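# Screw two feeder screws tightly into the housing holes

## Task

Take screws from the screw feeder and fasten one into each of the two unfilled holes in the housing. A screw only counts as tight when the spindle motor drove it in and halted on its own, shown as stopped_at_torque=1 in a result; after that, do not rotate or shift that screw again. A screw that was pressed in rather than turned in must be unscrewed completely and then driven again. Once the final screw is tight, raise the screwdriver well clear above the screw heads (skipping this costs points), release, and move away.

## Robot and tools

ROBOT. One 7-joint arm (Flexiv Rizon 4) carrying a powered screwdriver: a hex key inside a thin vacuum sleeve that can hold a screw on the key. There is only one arm, so each row commands it alone. The tool point (end_effector_position) is the tip of the unloaded hex key; the key points along the tool point's +z axis and can be pressed back up to 12 mm. A flat block reaches about 9 cm out from the last joint's axis toward the tool's -y side and rotates with the tool, so watch its clearance.

FRAMES. Results report the tool point in the scene frame: origin on the table top under the arm base, +z up, +y to the left when facing along +x. Position is in metres, orientation as quaternion wxyz, velocities in m/s and rad/s. The base may be tilted, and the printed position can be off, more so at long reach. Joint ranges (rad), base outward: -2.792..2.792, -2.269..2.269, -2.967..2.967, -1.867..2.688, -2.967..2.967, -1.396..4.538, -2.967..2.967.

THE ROW. Every motion uses one row of 9 numbers, each in [-1, 1]: dx, dy, dz, rx, ry, rz, spindle, torque_limit, sleeve_vacuum. The first six are an offset, not a pose: the target relative to the tool point's pose in the most recent result that reported it (or, if none has yet in this scene, or for the second and later calls in one reply, relative to where the robot is when the action begins). Offsets are expressed in the tool point's own axes. Scale: 1.0 equals 0.6 m for dx, dy, dz and 180 degrees for the rotation; rx, ry, rz form a single rotation vector. All-zero offsets are not a hold: they pull the tool back to that reference pose. Each control step the commanded pose is clipped to within 70 mm and 16 degrees of the measured pose; damped inverse kinematics then favour position over orientation.

TOOL NUMBERS. spindle: +1 = 500 rpm clockwise (drives a screw in), -1 = same speed reverse; spin-up takes 0.5 s. The value persists and the motor keeps running between calls and while you reply, but the arm will not track the screw then, so finish an action with spindle 0. torque_limit maps linearly from 0.3 N m at -1 to 1.2 N m at +1 (0 gives 0.75 N m). sleeve_vacuum above 0.01 holds a screw; anything else releases it. torque_limit and sleeve_vacuum stay at the last value sent.

DRIVING A SCREW. Place the tool point on the screw's axis, 2 mm under the top of the head, and rotate slowly with spindle between -0.2 and 0.2: negative seats the key without advancing the screw, positive seats it and screws in. While it turns, lower the tool 0.7 mm per turn. The motor halts at 95 % of the torque limit (lower while spindle is under 0.02), either when the head seats or when the thread jams; stopped_at_torque then reads 1. After that, positive spindle is ignored until spindle has stayed at 0 or below for 0.5 s continuously. Loosening is also capped by torque_limit but never stops on its own; if turns does not decrease, increase torque_limit.

execute_actions. Argument actions: a list holding at most one item; optional pictures (boolean). Empty list: just report the state. An action {"rows": [...], "steps": n}: 1 to 15 rows, n up to 15 (default 15), each step 1/30 s, one row per step, last row repeated if rows run out. A wait {"steps": n}: n up to 300, counted from the previous result, so your reply time uses some of them. A refused call moves nothing. After an action the arm continues only to the last clipped pose; read the pose and send the remainder next.

move. target: one 9-number row with offsets from the same reference as above; speed in m/s, 0.002 to 0.5 (default 0.25), turning capped at twice that in rad/s. Straight path of 0.5 to 10 s; longer ones stop short after 10 s. It starts once the arm is at rest (or after 3 s), takes the shorter rotation, and does not slow for obstacles; the arm may lag, deviate or exceed speed, especially near full extension. Tool numbers are sent at the start. The result has a move: line: done, off_target, moving, held or fault, plus limits (paced = the pose was clipped; held = some steps were blocked, after which motion can jump faster) and the distance to target. Faster contact and a target farther beyond the contact mean harder impact.

wait: seconds 0 to 10, nothing new sent.
zoom_image: camera (cam_head_left, cam_head_right or cam_wrist, each 672x504) and region [x0, y0, x1, y1] in pixels from the top-left, at most 504 by 504. The wrist camera may sit up to about 18 mm and 11 degrees off its nominal frame.
read_manual: returns licence texts only.
finished_scene: pass the current scene number; it is final and grades the scene.

HELD flags each step affected. "Hand target" is the pose the controller is currently heading for. Joint torques are noisy, offset and include friction.

AVOID. A joint torque reaching its load limit (N m: 109, 109, 56.9, 56.9, 34.7, 34.7, 34.7, base outward, held weight included) or any external force of 200 N stops the arm for 10 s and discards the rest of the call. Motors heat while holding loads: MOTOR HOT from 65 °C, brakes and an OVER-TEMPERATURE FAULT at 80 °C. Do not knock or place anything off the table; avoid drops, slips, slams, hard hits and heavy pressing. Loose objects can occasionally get a brief push. Leave the spindle stopped and the tool raised and clear at the end.

Each tool is called after "Request:" as name([rows], argument=value, ...), one row to a line, values as JSON.

## Session

Request:
execute_actions(actions=[])

Scene clock: 0.00 s of 6600.00 s.
end_effector_position=(+0.3333, +0.0417, +0.5345) sleeve_vacuum_kpa=0 screw_detected=0 stopped_at_torque=0 turns=0.00 end_effector_quat_wxyz=(+0.007, +0.707, +0.705, -0.055) end_effector_velocity=(+0.000, +0.000, +0.000) end_effector_angular_velocity=(+0.000, -0.000, +0.000)
Joint positions: [ 0.434  0.565 -0.16   1.709 -0.092 -0.419 -1.314]
Joint velocities: [-0.  0.  0. -0.  0. -0. -0.]
Joint torques (N m, as the joint torque sensors report them, + toward a larger angle): no reading
Motor temperatures (°C, as the motors report them): [33 31 34 32 33 36 36]
Hand target: +0.333, +0.042, +0.535; +0.007, +0.707, +0.705, -0.055

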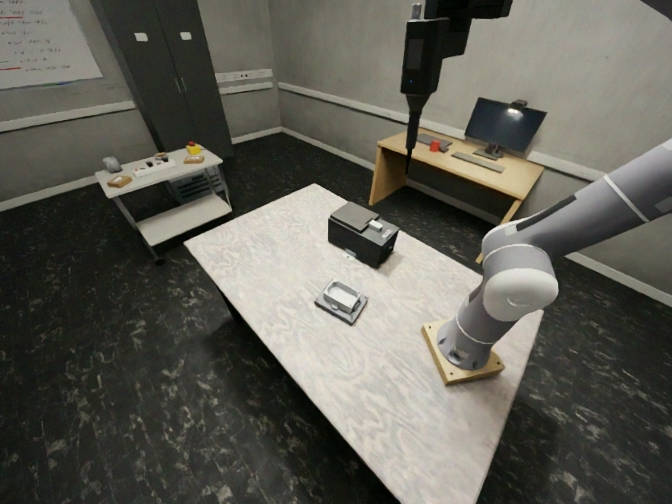

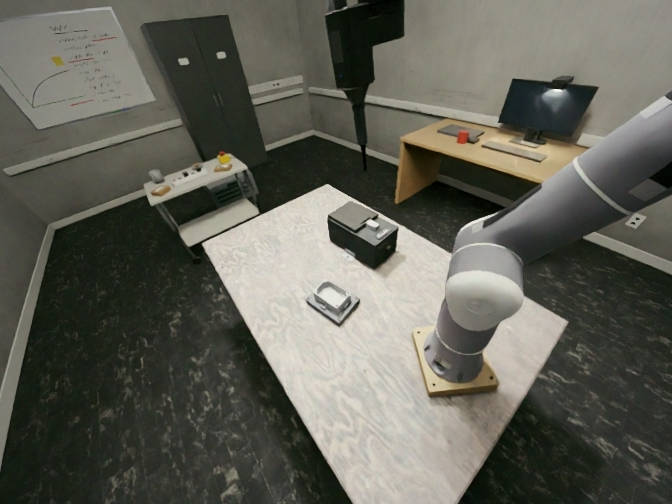

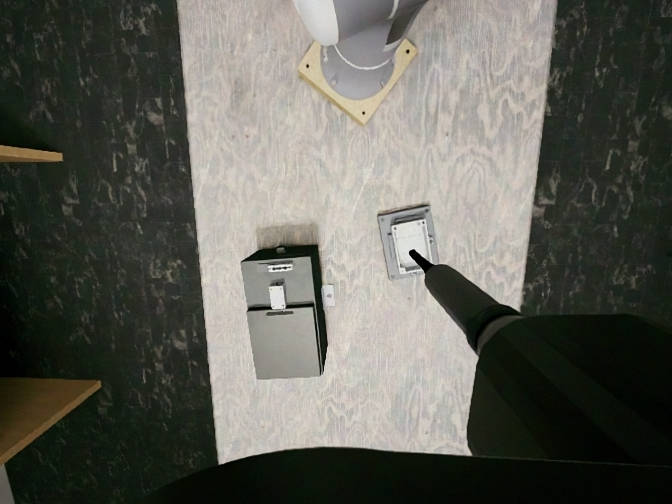

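Request:
zoom_image(camera="cam_wrist", region=[230, 190, 460, 390])

Request:
move(target=[-0.2,0.15,0.4,-0.0216,0.028,-0.001,0,0,0])

Region (230, 190, 460, 390) of cam_wrist's 672x504 image, scaled by 2.191, with more detail than that image has; it fills the top 438 rows of this view, and the rest is white.

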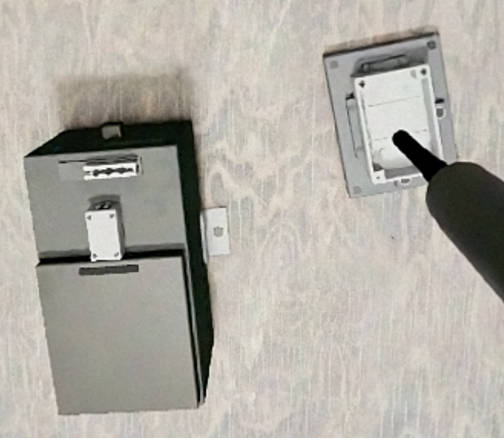

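Scene clock: 9.23 s of 6600.00 s.
end_effector_position=(+0.4065, -0.1006, +0.3006) sleeve_vacuum_kpa=0 screw_detected=0 stopped_at_torque=0 turns=0.00 end_effector_quat_wxyz=(+0.001, +0.708, +0.707, +0.000) end_effector_velocity=(+0.000, -0.000, -0.000) end_effector_angular_velocity=(+0.001, +0.000, +0.001)
Joint positions: [ 0.396  0.435 -0.61   2.259 -0.156  0.371 -1.699]
Joint velocities: [ 0.001 -0.001 -0.002  0.     0.001  0.001 -0.002]
Joint torques (N m, as the joint torque sensors report them, + toward a larger angle): [ -1.52  12.85   4.1  -31.45  -3.21   5.14  -0.1 ]
Motor temperatures (°C, as the motors report them): [33 31 34 34 33 36 36]
Hand target: +0.407, -0.101, +0.301; +0.001, +0.707, +0.707, +0.000
Off the commanded pose: 0.001 m, 0 deg.
After step 90, 4.63 s passed at rest.
move: done

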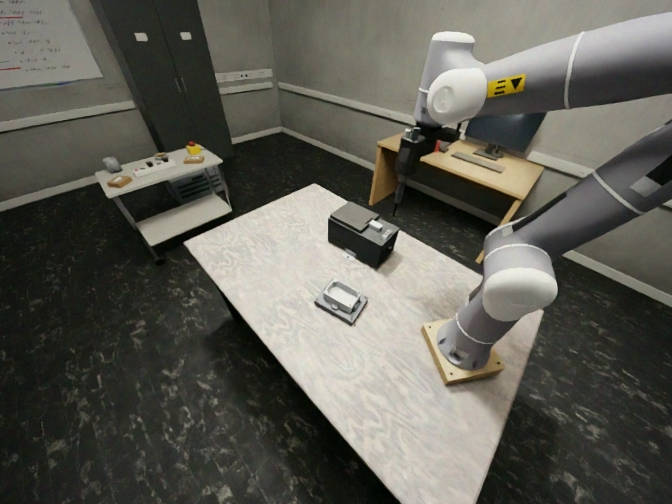

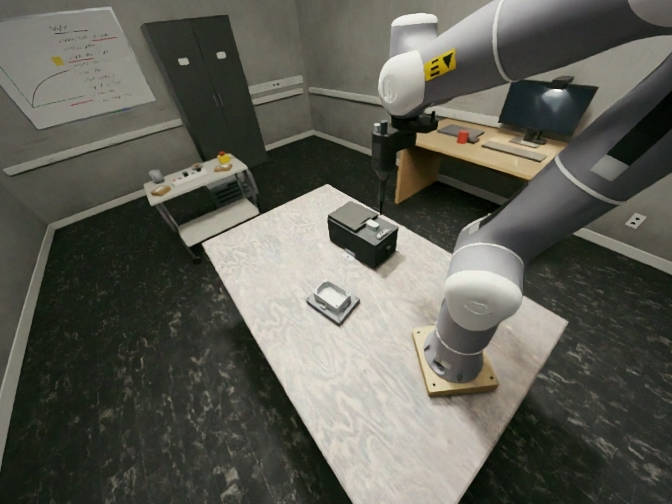

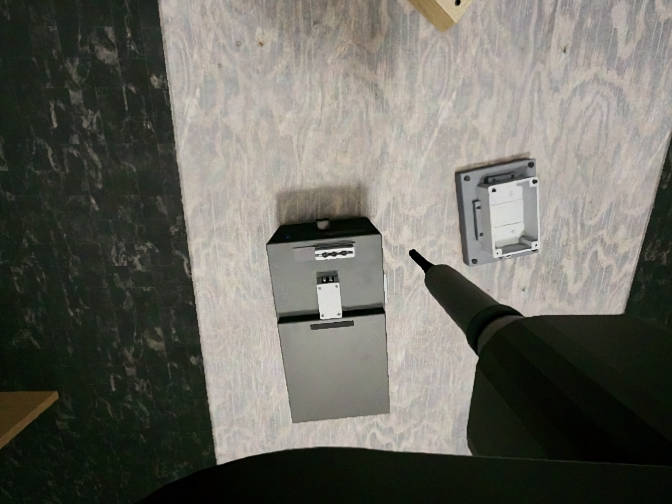

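Request:
move(target=[-0.13,0.09,0.19,0,0,0,0,0,0])

Request:
zoom_image(camera="cam_wrist", region=[340, 190, 460, 310])

Scene clock: 13.80 s of 6600.00 s.
end_effector_position=(+0.4606, -0.1795, +0.1869) sleeve_vacuum_kpa=0 screw_detected=0 stopped_at_torque=0 turns=0.00 end_effector_quat_wxyz=(+0.002, +0.707, +0.707, -0.001) end_effector_velocity=(-0.000, +0.000, +0.000) end_effector_angular_velocity=(+0.005, +0.002, +0.001)
Joint positions: [ 0.512 -0.133 -0.964  2.144  0.273  0.656 -2.19 ]
Joint velocities: [-0.004 -0.008 -0.    -0.009  0.011 -0.01  -0.011]
Joint torques (N m, as the joint torque sensors report them, + toward a larger angle): [ -4.47  25.47  -5.8  -25.71  -3.03   3.48  -0.12]
Motor temperatures (°C, as the motors report them): [33 31 34 35 33 36 36]
Hand target: +0.460, -0.179, +0.187; +0.002, +0.707, +0.707, -0.001
Off the commanded pose: 0.001 m, 0 deg.
After step 90, 0.30 s passed at rest.
move: done

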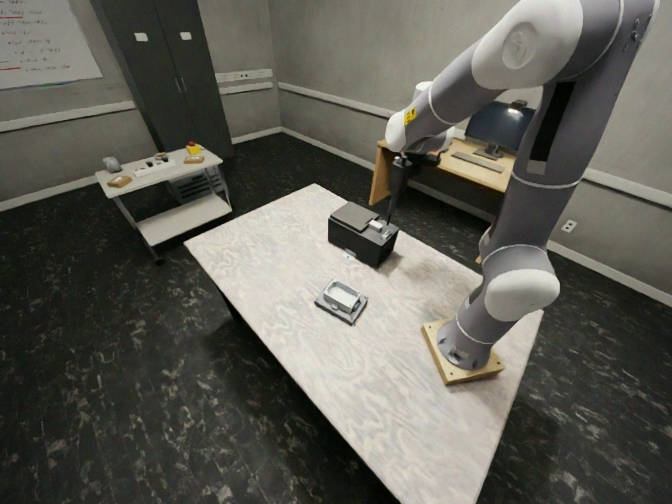

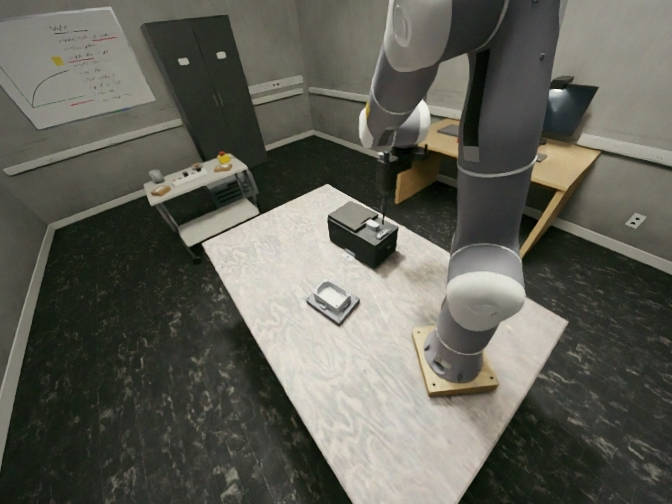

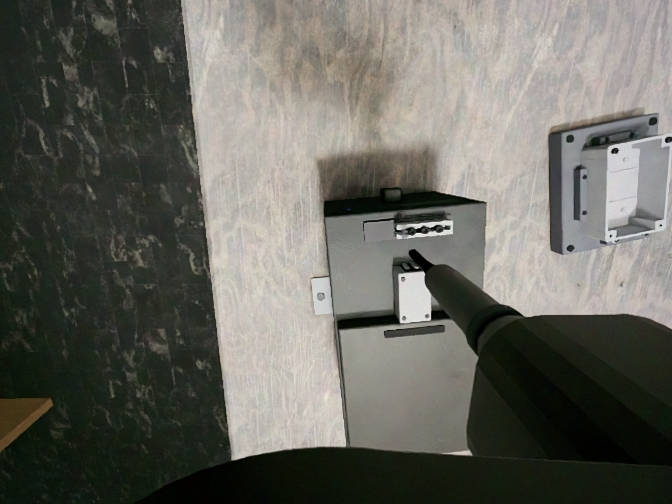

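Region (340, 190, 460, 310) of cam_wrist's 672x504 image, scaled by 4.200, with more detail than that image has.

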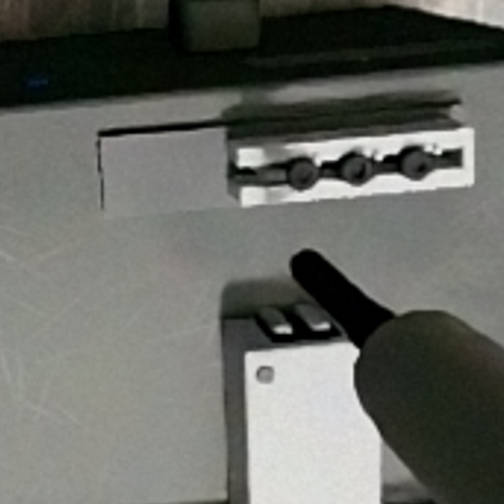

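Request:
move(target=[0.02,-0.0133,0,0,0,0,0,0,0], speed=0.05)

Request:
zoom_image(camera="cam_wrist", region=[340, 190, 460, 310])

Request:
move(target=[0,0,0.0333,0,0,0,0,0,0], speed=0.05)

Request:
zoom_image(camera="cam_wrist", region=[340, 190, 460, 310])

Scene clock: 21.77 s of 6600.00 s.
end_effector_position=(+0.4525, -0.1675, +0.1868) sleeve_vacuum_kpa=0 screw_detected=0 stopped_at_torque=0 turns=0.00 end_effector_quat_wxyz=(+0.002, +0.707, +0.707, -0.001) end_effector_velocity=(-0.001, +0.000, -0.000) end_effector_angular_velocity=(-0.001, +0.000, -0.000)
Joint positions: [ 0.539 -0.067 -0.961  2.199  0.208  0.683 -2.128]
Joint velocities: [ 0.001  0.004  0.001  0.004 -0.005  0.003  0.005]
Joint torques (N m, as the joint torque sensors report them, + toward a larger angle): [ -3.11  23.71  -3.95 -24.74  -2.96   4.78   0.2 ]
Motor temperatures (°C, as the motors report them): [33 31 34 36 33 36 36]
Hand target: +0.453, -0.167, +0.187; +0.002, +0.707, +0.707, -0.001
Off the commanded pose: 0.000 m, 0 deg.
After step 90, 4.23 s passed at rest.
move: done

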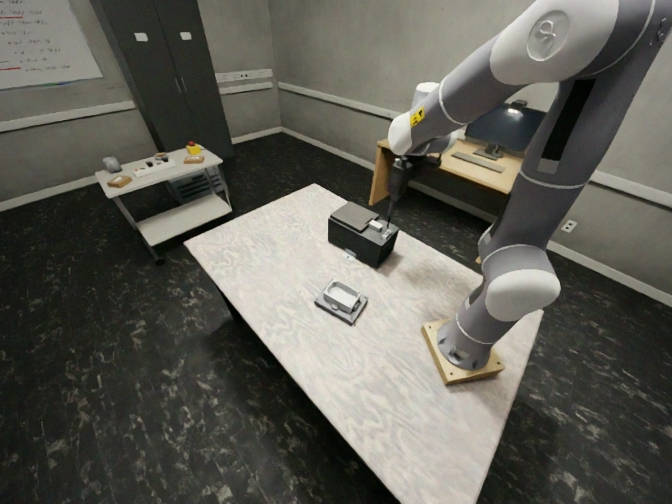

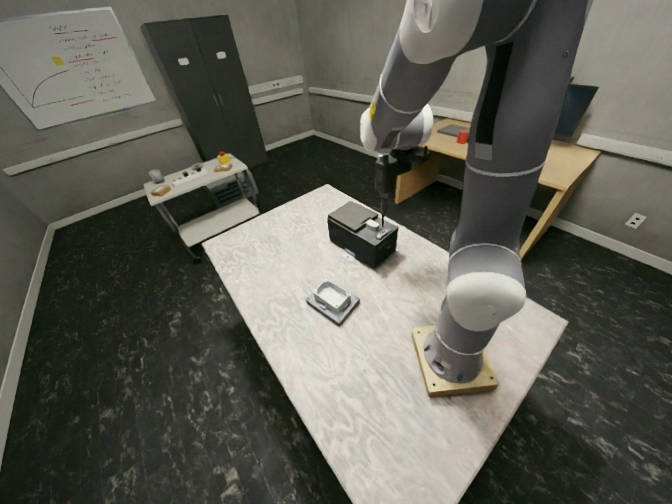

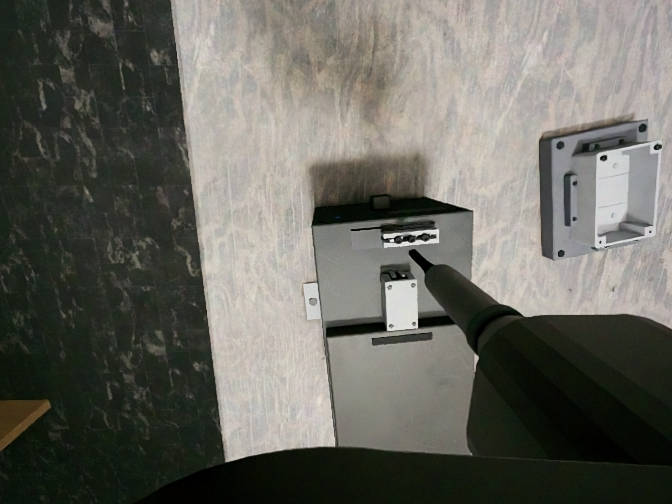

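Region (340, 190, 460, 310) of cam_wrist's 672x504 image, scaled by 4.200, with more detail than that image has.

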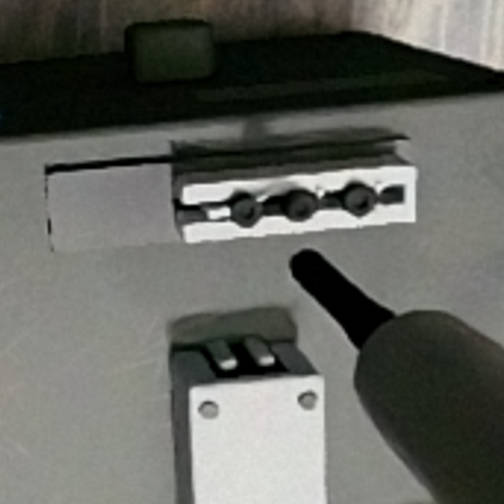

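Scene clock: 22.53 s of 6600.00 s.
end_effector_position=(+0.4524, -0.1674, +0.1668) sleeve_vacuum_kpa=0 screw_detected=0 stopped_at_torque=0 turns=0.00 end_effector_quat_wxyz=(+0.002, +0.707, +0.707, -0.001) end_effector_velocity=(+0.001, +0.000, -0.000) end_effector_angular_velocity=(+0.000, -0.001, +0.001)
Joint positions: [ 0.526 -0.144 -0.952  2.195  0.296  0.713 -2.191]
Joint velocities: [-0.    -0.003  0.    -0.001  0.004  0.001 -0.003]
Joint torques (N m, as the joint torque sensors report them, + toward a larger angle): [ -5.31  24.49  -6.07 -24.26  -2.33   4.75   0.06]
Motor temperatures (°C, as the motors report them): [33 32 34 36 33 36 36]
Hand target: +0.453, -0.168, +0.167; +0.002, +0.707, +0.707, -0.001
Off the commanded pose: 0.000 m, 0 deg.
move: done

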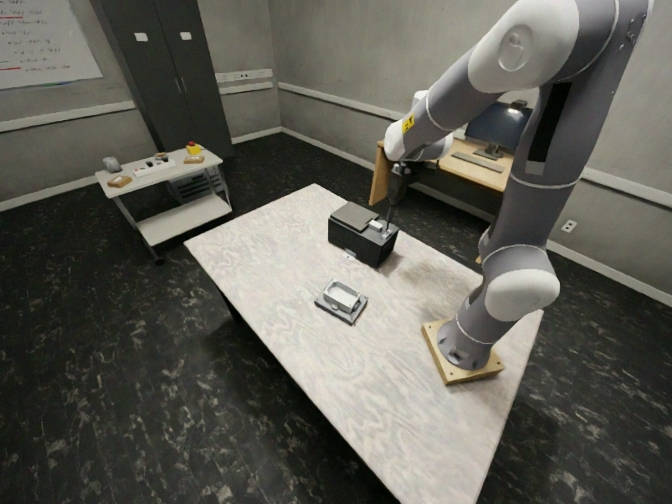

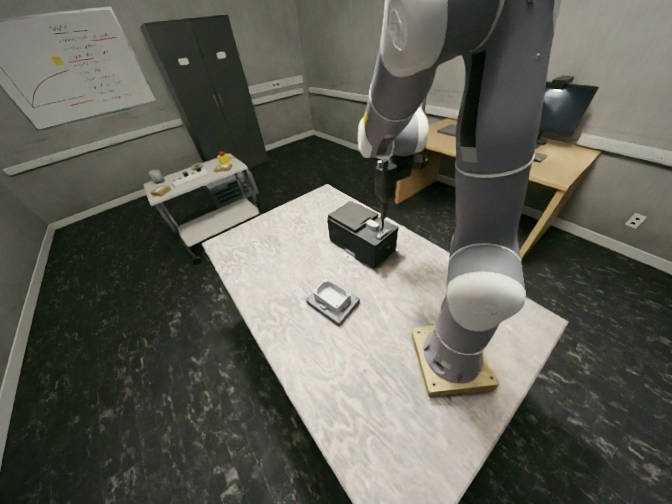

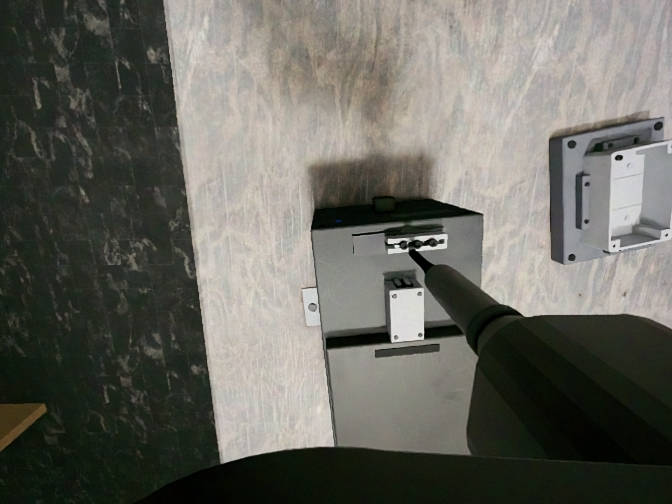

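Region (340, 190, 460, 310) of cam_wrist's 672x504 image, scaled by 4.200, with more detail than that image has.

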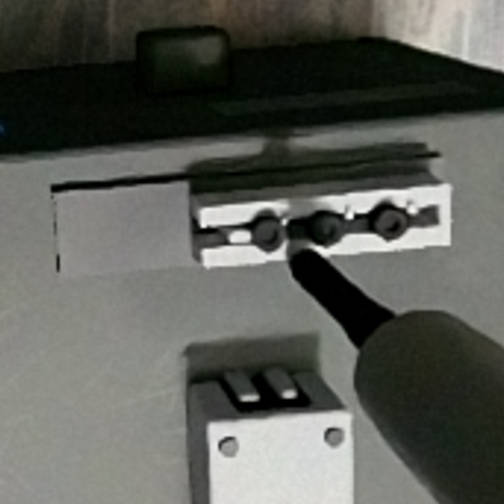

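Request:
zoom_image(camera="cam_head_right", region=[360, 205, 410, 255])

Request:
zoom_image(camera="cam_head_left", region=[360, 205, 410, 255])

Region (360, 205, 410, 255) of cam_head_right's 672x504 image, scaled by 10.080, with more detail than that image has.

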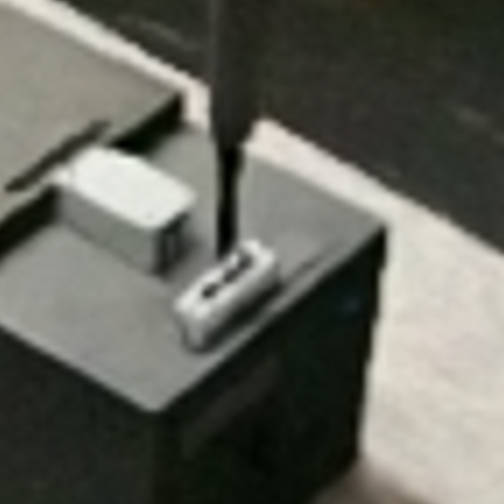

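Region (360, 205, 410, 255) of cam_head_left's 672x504 image, scaled by 10.080, with more detail than that image has.

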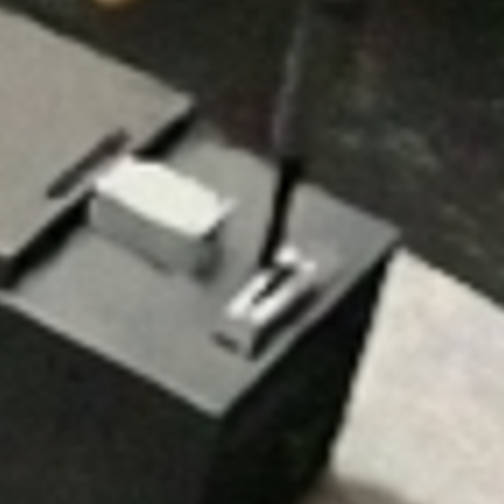

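Request:
move(target=[-0.0085,-0.008,-0.002,0,0,0,0,0,1], speed=0.02)

Request:
zoom_image(camera="cam_wrist", region=[380, 220, 440, 280])

Request:
zoom_image(camera="cam_head_right", region=[360, 205, 410, 255])

Request:
zoom_image(camera="cam_head_left", region=[360, 205, 410, 255])

Scene clock: 33.93 s of 6600.00 s.
end_effector_position=(+0.4483, -0.1720, +0.1681) sleeve_vacuum_kpa=14 screw_detected=0 stopped_at_torque=0 turns=0.00 end_effector_quat_wxyz=(+0.002, +0.707, +0.707, -0.000) end_effector_velocity=(-0.000, +0.000, -0.000) end_effector_angular_velocity=(-0.000, +0.000, +0.001)
Joint positions: [ 0.52  -0.137 -0.957  2.199  0.291  0.713 -2.2  ]
Joint velocities: [-0.     0.     0.001  0.    -0.     0.    -0.   ]
Joint torques (N m, as the joint torque sensors report them, + toward a larger angle): [ -7.1   24.56  -8.73 -22.66  -4.21   3.35  -0.48]
Motor temperatures (°C, as the motors report them): [33 32 34 37 33 36 36]
Hand target: +0.448, -0.173, +0.168; +0.002, +0.707, +0.707, -0.001
Off the commanded pose: 0.001 m, 0 deg.
After step 90, 7.70 s passed at rest.
move: done

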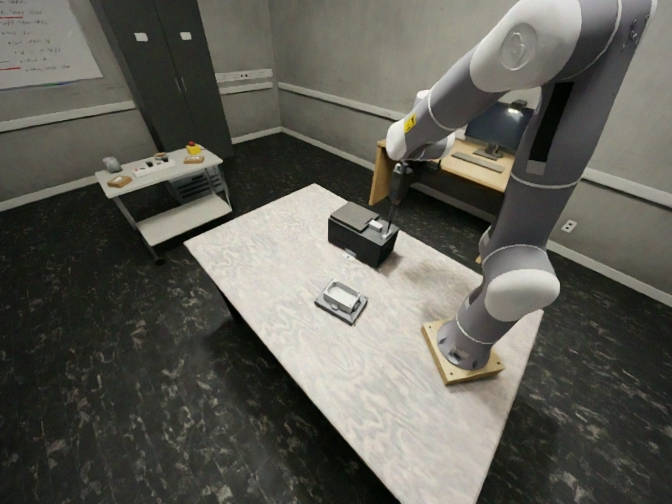

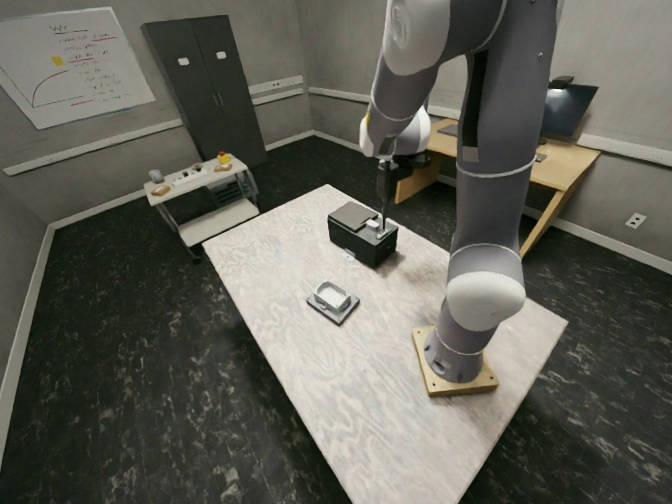

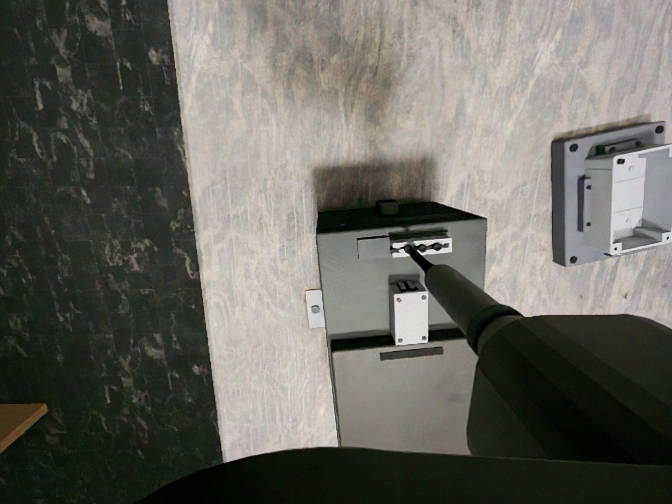

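Region (380, 220, 440, 280) of cam_wrist's 672x504 image, scaled by 8.400, with more detail than that image has.

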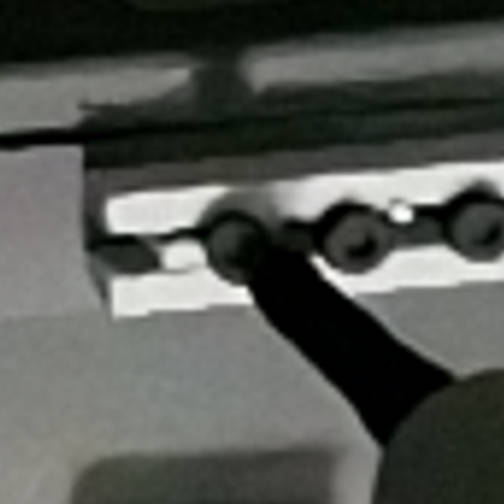

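Region (360, 205, 410, 255) of cam_head_right's 672x504 image, scaled by 10.080, with more detail than that image has.

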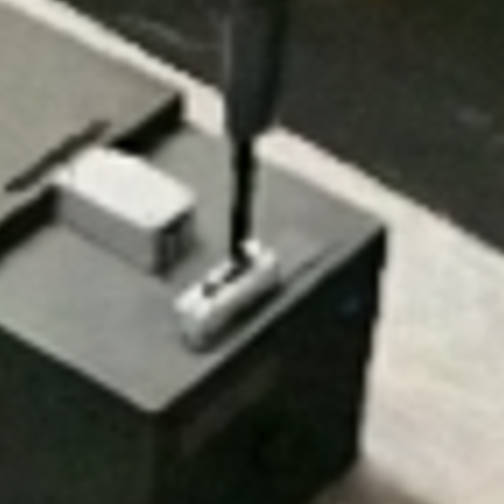

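Region (360, 205, 410, 255) of cam_head_left's 672x504 image, scaled by 10.080, with more detail than that image has.

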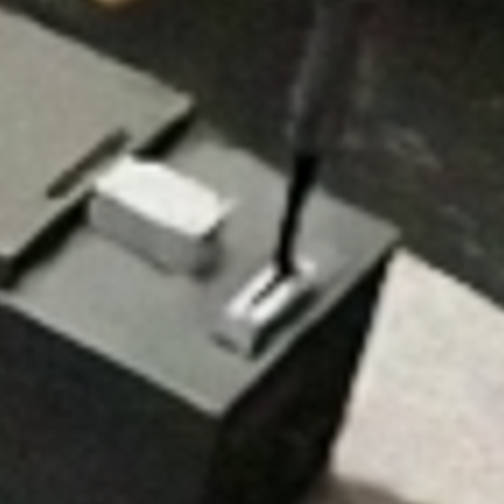

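Request:
move(target=[-0.004,-0.0033,0.004,0,0,0,0,0,1], speed=0.01)

Request:
zoom_image(camera="cam_wrist", region=[380, 220, 440, 280])

Request:
zoom_image(camera="cam_head_right", region=[360, 205, 410, 255])

Scene clock: 40.37 s of 6600.00 s.
end_effector_position=(+0.4474, -0.1728, +0.1660) sleeve_vacuum_kpa=14 screw_detected=0 stopped_at_torque=0 turns=0.00 end_effector_quat_wxyz=(+0.002, +0.707, +0.707, +0.001) end_effector_velocity=(+0.000, +0.000, -0.000) end_effector_angular_velocity=(+0.000, -0.001, +0.001)
Joint positions: [ 0.514 -0.146 -0.956  2.198  0.305  0.715 -2.214]
Joint velocities: [-0.    -0.001  0.    -0.     0.002  0.001 -0.002]
Joint torques (N m, as the joint torque sensors report them, + toward a larger angle): [-12.05  19.37 -12.24 -21.72  -6.46   5.23  -0.67]
Motor temperatures (°C, as the motors report them): [33 32 34 37 33 36 36]
Hand target: +0.446, -0.174, +0.166; +0.002, +0.707, +0.707, -0.000
Off the commanded pose: 0.002 m, 0 deg.
After step 90, 2.73 s passed at rest.
move: done

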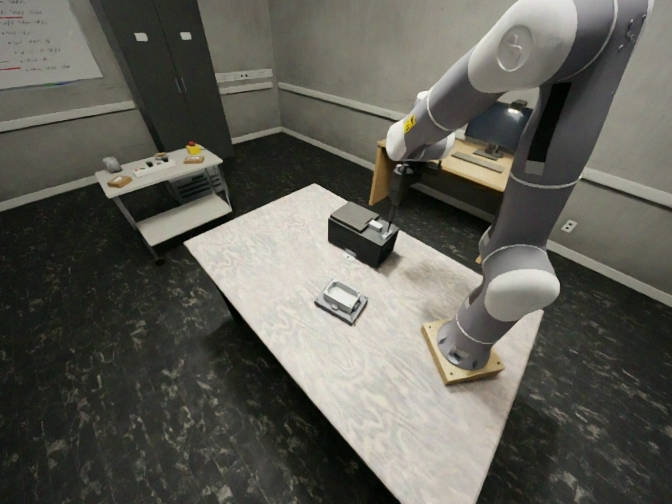

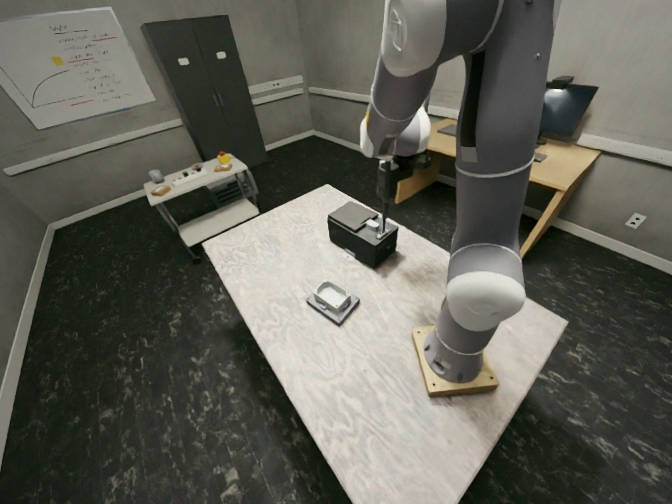

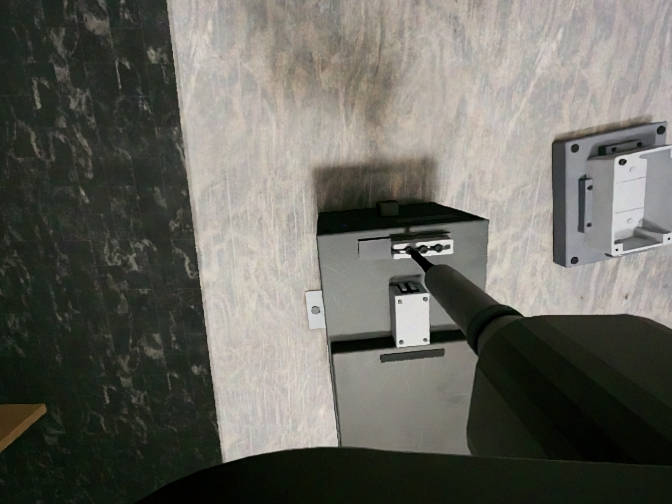

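Region (380, 220, 440, 280) of cam_wrist's 672x504 image, scaled by 8.400, with more detail than that image has.

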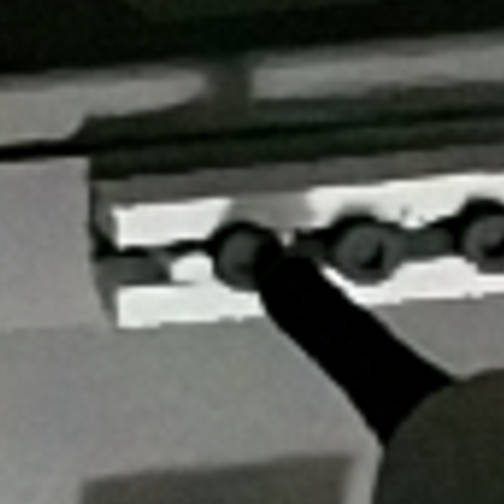

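Region (360, 205, 410, 255) of cam_head_right's 672x504 image, scaled by 10.080, with more detail than that image has.

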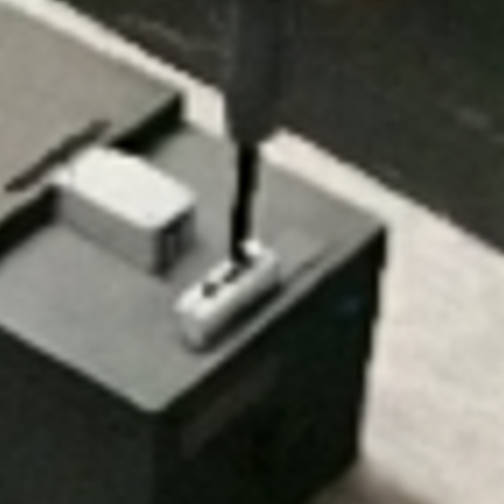

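Request:
move(target=[0.002,0.002,-0.013,0,0,0,0,0,1], speed=0.02)

Request:
move(target=[-0.006,-0.004,0,0,0,0,0,0,1], speed=0.02)

Request:
zoom_image(camera="cam_wrist", region=[380, 220, 440, 280])

Scene clock: 46.53 s of 6600.00 s.
end_effector_position=(+0.4488, -0.1717, +0.1738) sleeve_vacuum_kpa=14 screw_detected=0 stopped_at_torque=0 turns=0.00 end_effector_quat_wxyz=(+0.002, +0.707, +0.707, +0.001) end_effector_velocity=(-0.001, +0.000, +0.000) end_effector_angular_velocity=(+0.000, +0.001, -0.001)
Joint positions: [ 0.523 -0.116 -0.961  2.2    0.27   0.705 -2.186]
Joint velocities: [ 0.     0.003 -0.     0.001 -0.003 -0.001  0.003]
Joint torques (N m, as the joint torque sensors report them, + toward a larger angle): [ -3.33  25.17  -5.88 -24.16  -2.78   3.24   0.59]
Motor temperatures (°C, as the motors report them): [33 32 34 37 33 36 36]
Hand target: +0.449, -0.172, +0.174; +0.002, +0.707, +0.707, +0.001
Off the commanded pose: 0.000 m, 0 deg.
After step 90, 2.47 s passed at rest.
move: done

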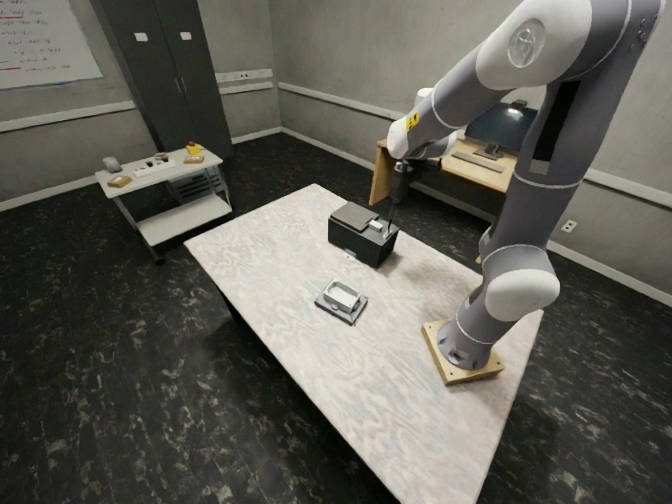

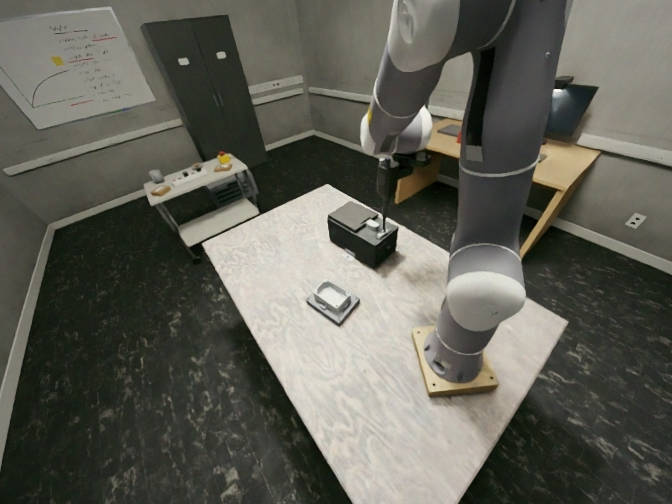

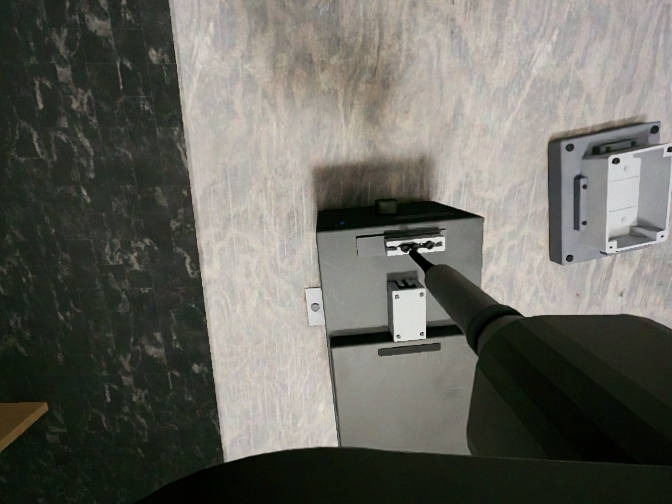

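Scene clock: 47.23 s of 6600.00 s.
end_effector_position=(+0.4465, -0.1753, +0.1738) sleeve_vacuum_kpa=14 screw_detected=0 stopped_at_torque=0 turns=0.00 end_effector_quat_wxyz=(+0.002, +0.707, +0.707, +0.001) end_effector_velocity=(-0.000, -0.000, -0.000) end_effector_angular_velocity=(+0.000, +0.000, +0.000)
Joint positions: [ 0.517 -0.119 -0.964  2.199  0.273  0.704 -2.197]
Joint velocities: [-0.001 -0.     0.    -0.     0.001 -0.    -0.001]
Joint torques (N m, as the joint torque sensors report them, + toward a larger angle): [ -4.49  23.31  -6.08 -25.42  -2.63   3.15  -0.06]
Motor temperatures (°C, as the motors report them): [33 32 34 37 33 36 36]
Hand target: +0.446, -0.175, +0.174; +0.002, +0.707, +0.707, +0.001
Off the commanded pose: 0.000 m, 0 deg.
move: done

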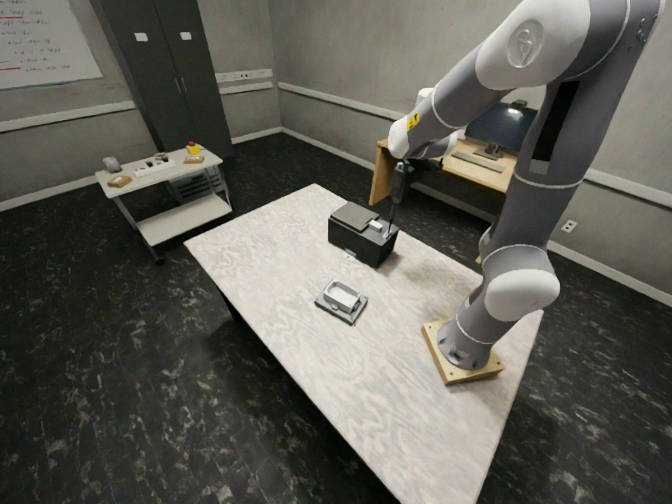

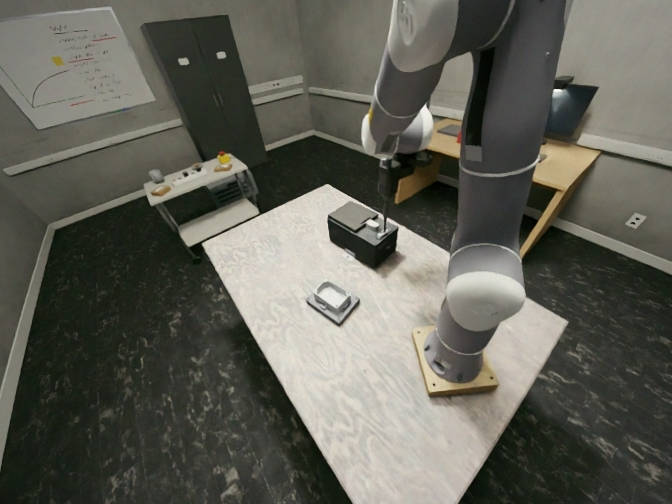

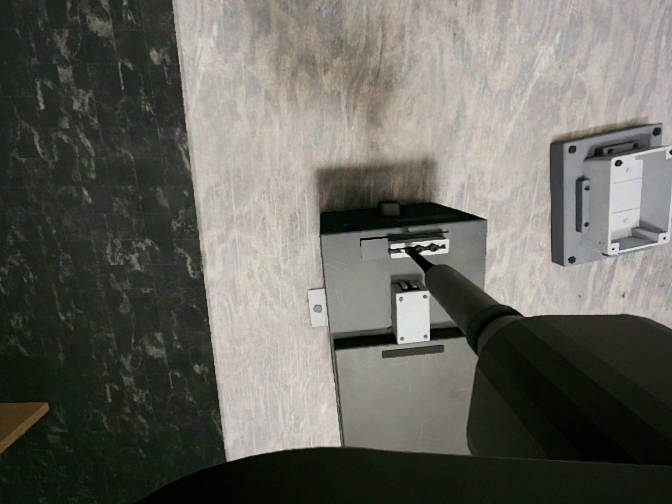

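Region (380, 220, 440, 280) of cam_wrist's 672x504 image, scaled by 8.400, with more detail than that image has.

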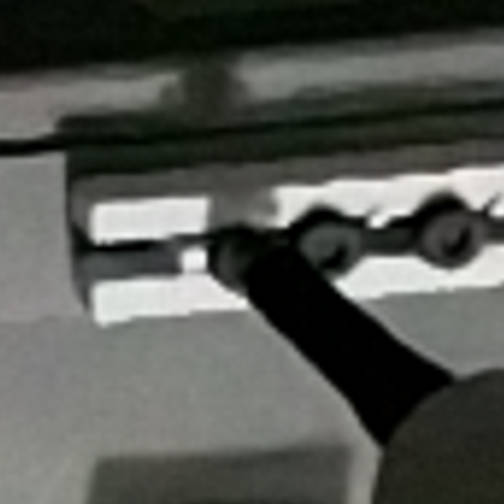

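Request:
move(target=[0.012,-0.001,0,0,0,0,0,0,1], speed=0.02)

Request:
zoom_image(camera="cam_wrist", region=[380, 220, 440, 280])

Scene clock: 51.57 s of 6600.00 s.
end_effector_position=(+0.4458, -0.1682, +0.1738) sleeve_vacuum_kpa=14 screw_detected=0 stopped_at_torque=0 turns=0.00 end_effector_quat_wxyz=(+0.002, +0.707, +0.707, +0.001) end_effector_velocity=(+0.000, +0.000, +0.000) end_effector_angular_velocity=(-0.001, -0.001, -0.000)
Joint positions: [ 0.532 -0.095 -0.961  2.218  0.248  0.714 -2.167]
Joint velocities: [ 0.001  0.002  0.     0.002 -0.003  0.002  0.003]
Joint torques (N m, as the joint torque sensors report them, + toward a larger angle): [ -2.42  24.34  -4.48 -23.69  -3.29   4.83   0.36]
Motor temperatures (°C, as the motors report them): [33 32 34 37 33 36 36]
Hand target: +0.446, -0.168, +0.174; +0.002, +0.707, +0.707, +0.001
Off the commanded pose: 0.000 m, 0 deg.
After step 90, 0.63 s passed at rest.
move: done

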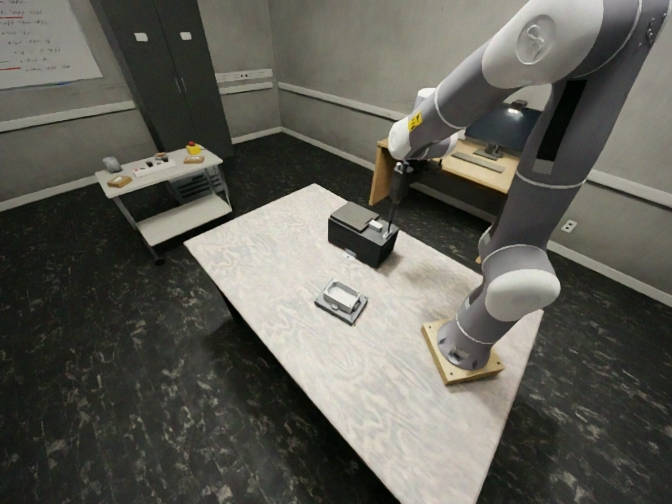

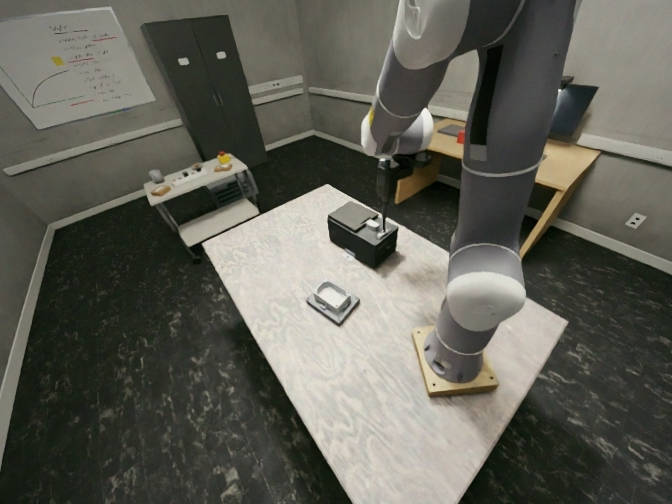

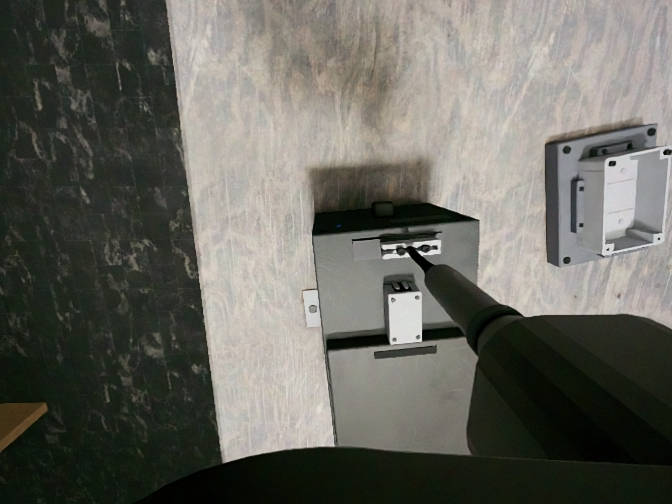

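Region (380, 220, 440, 280) of cam_wrist's 672x504 image, scaled by 8.400, with more detail than that image has.

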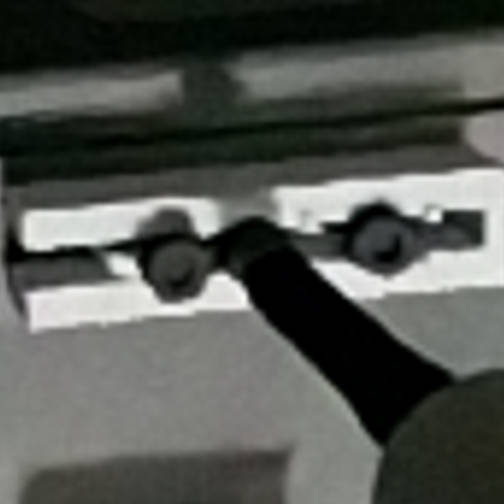

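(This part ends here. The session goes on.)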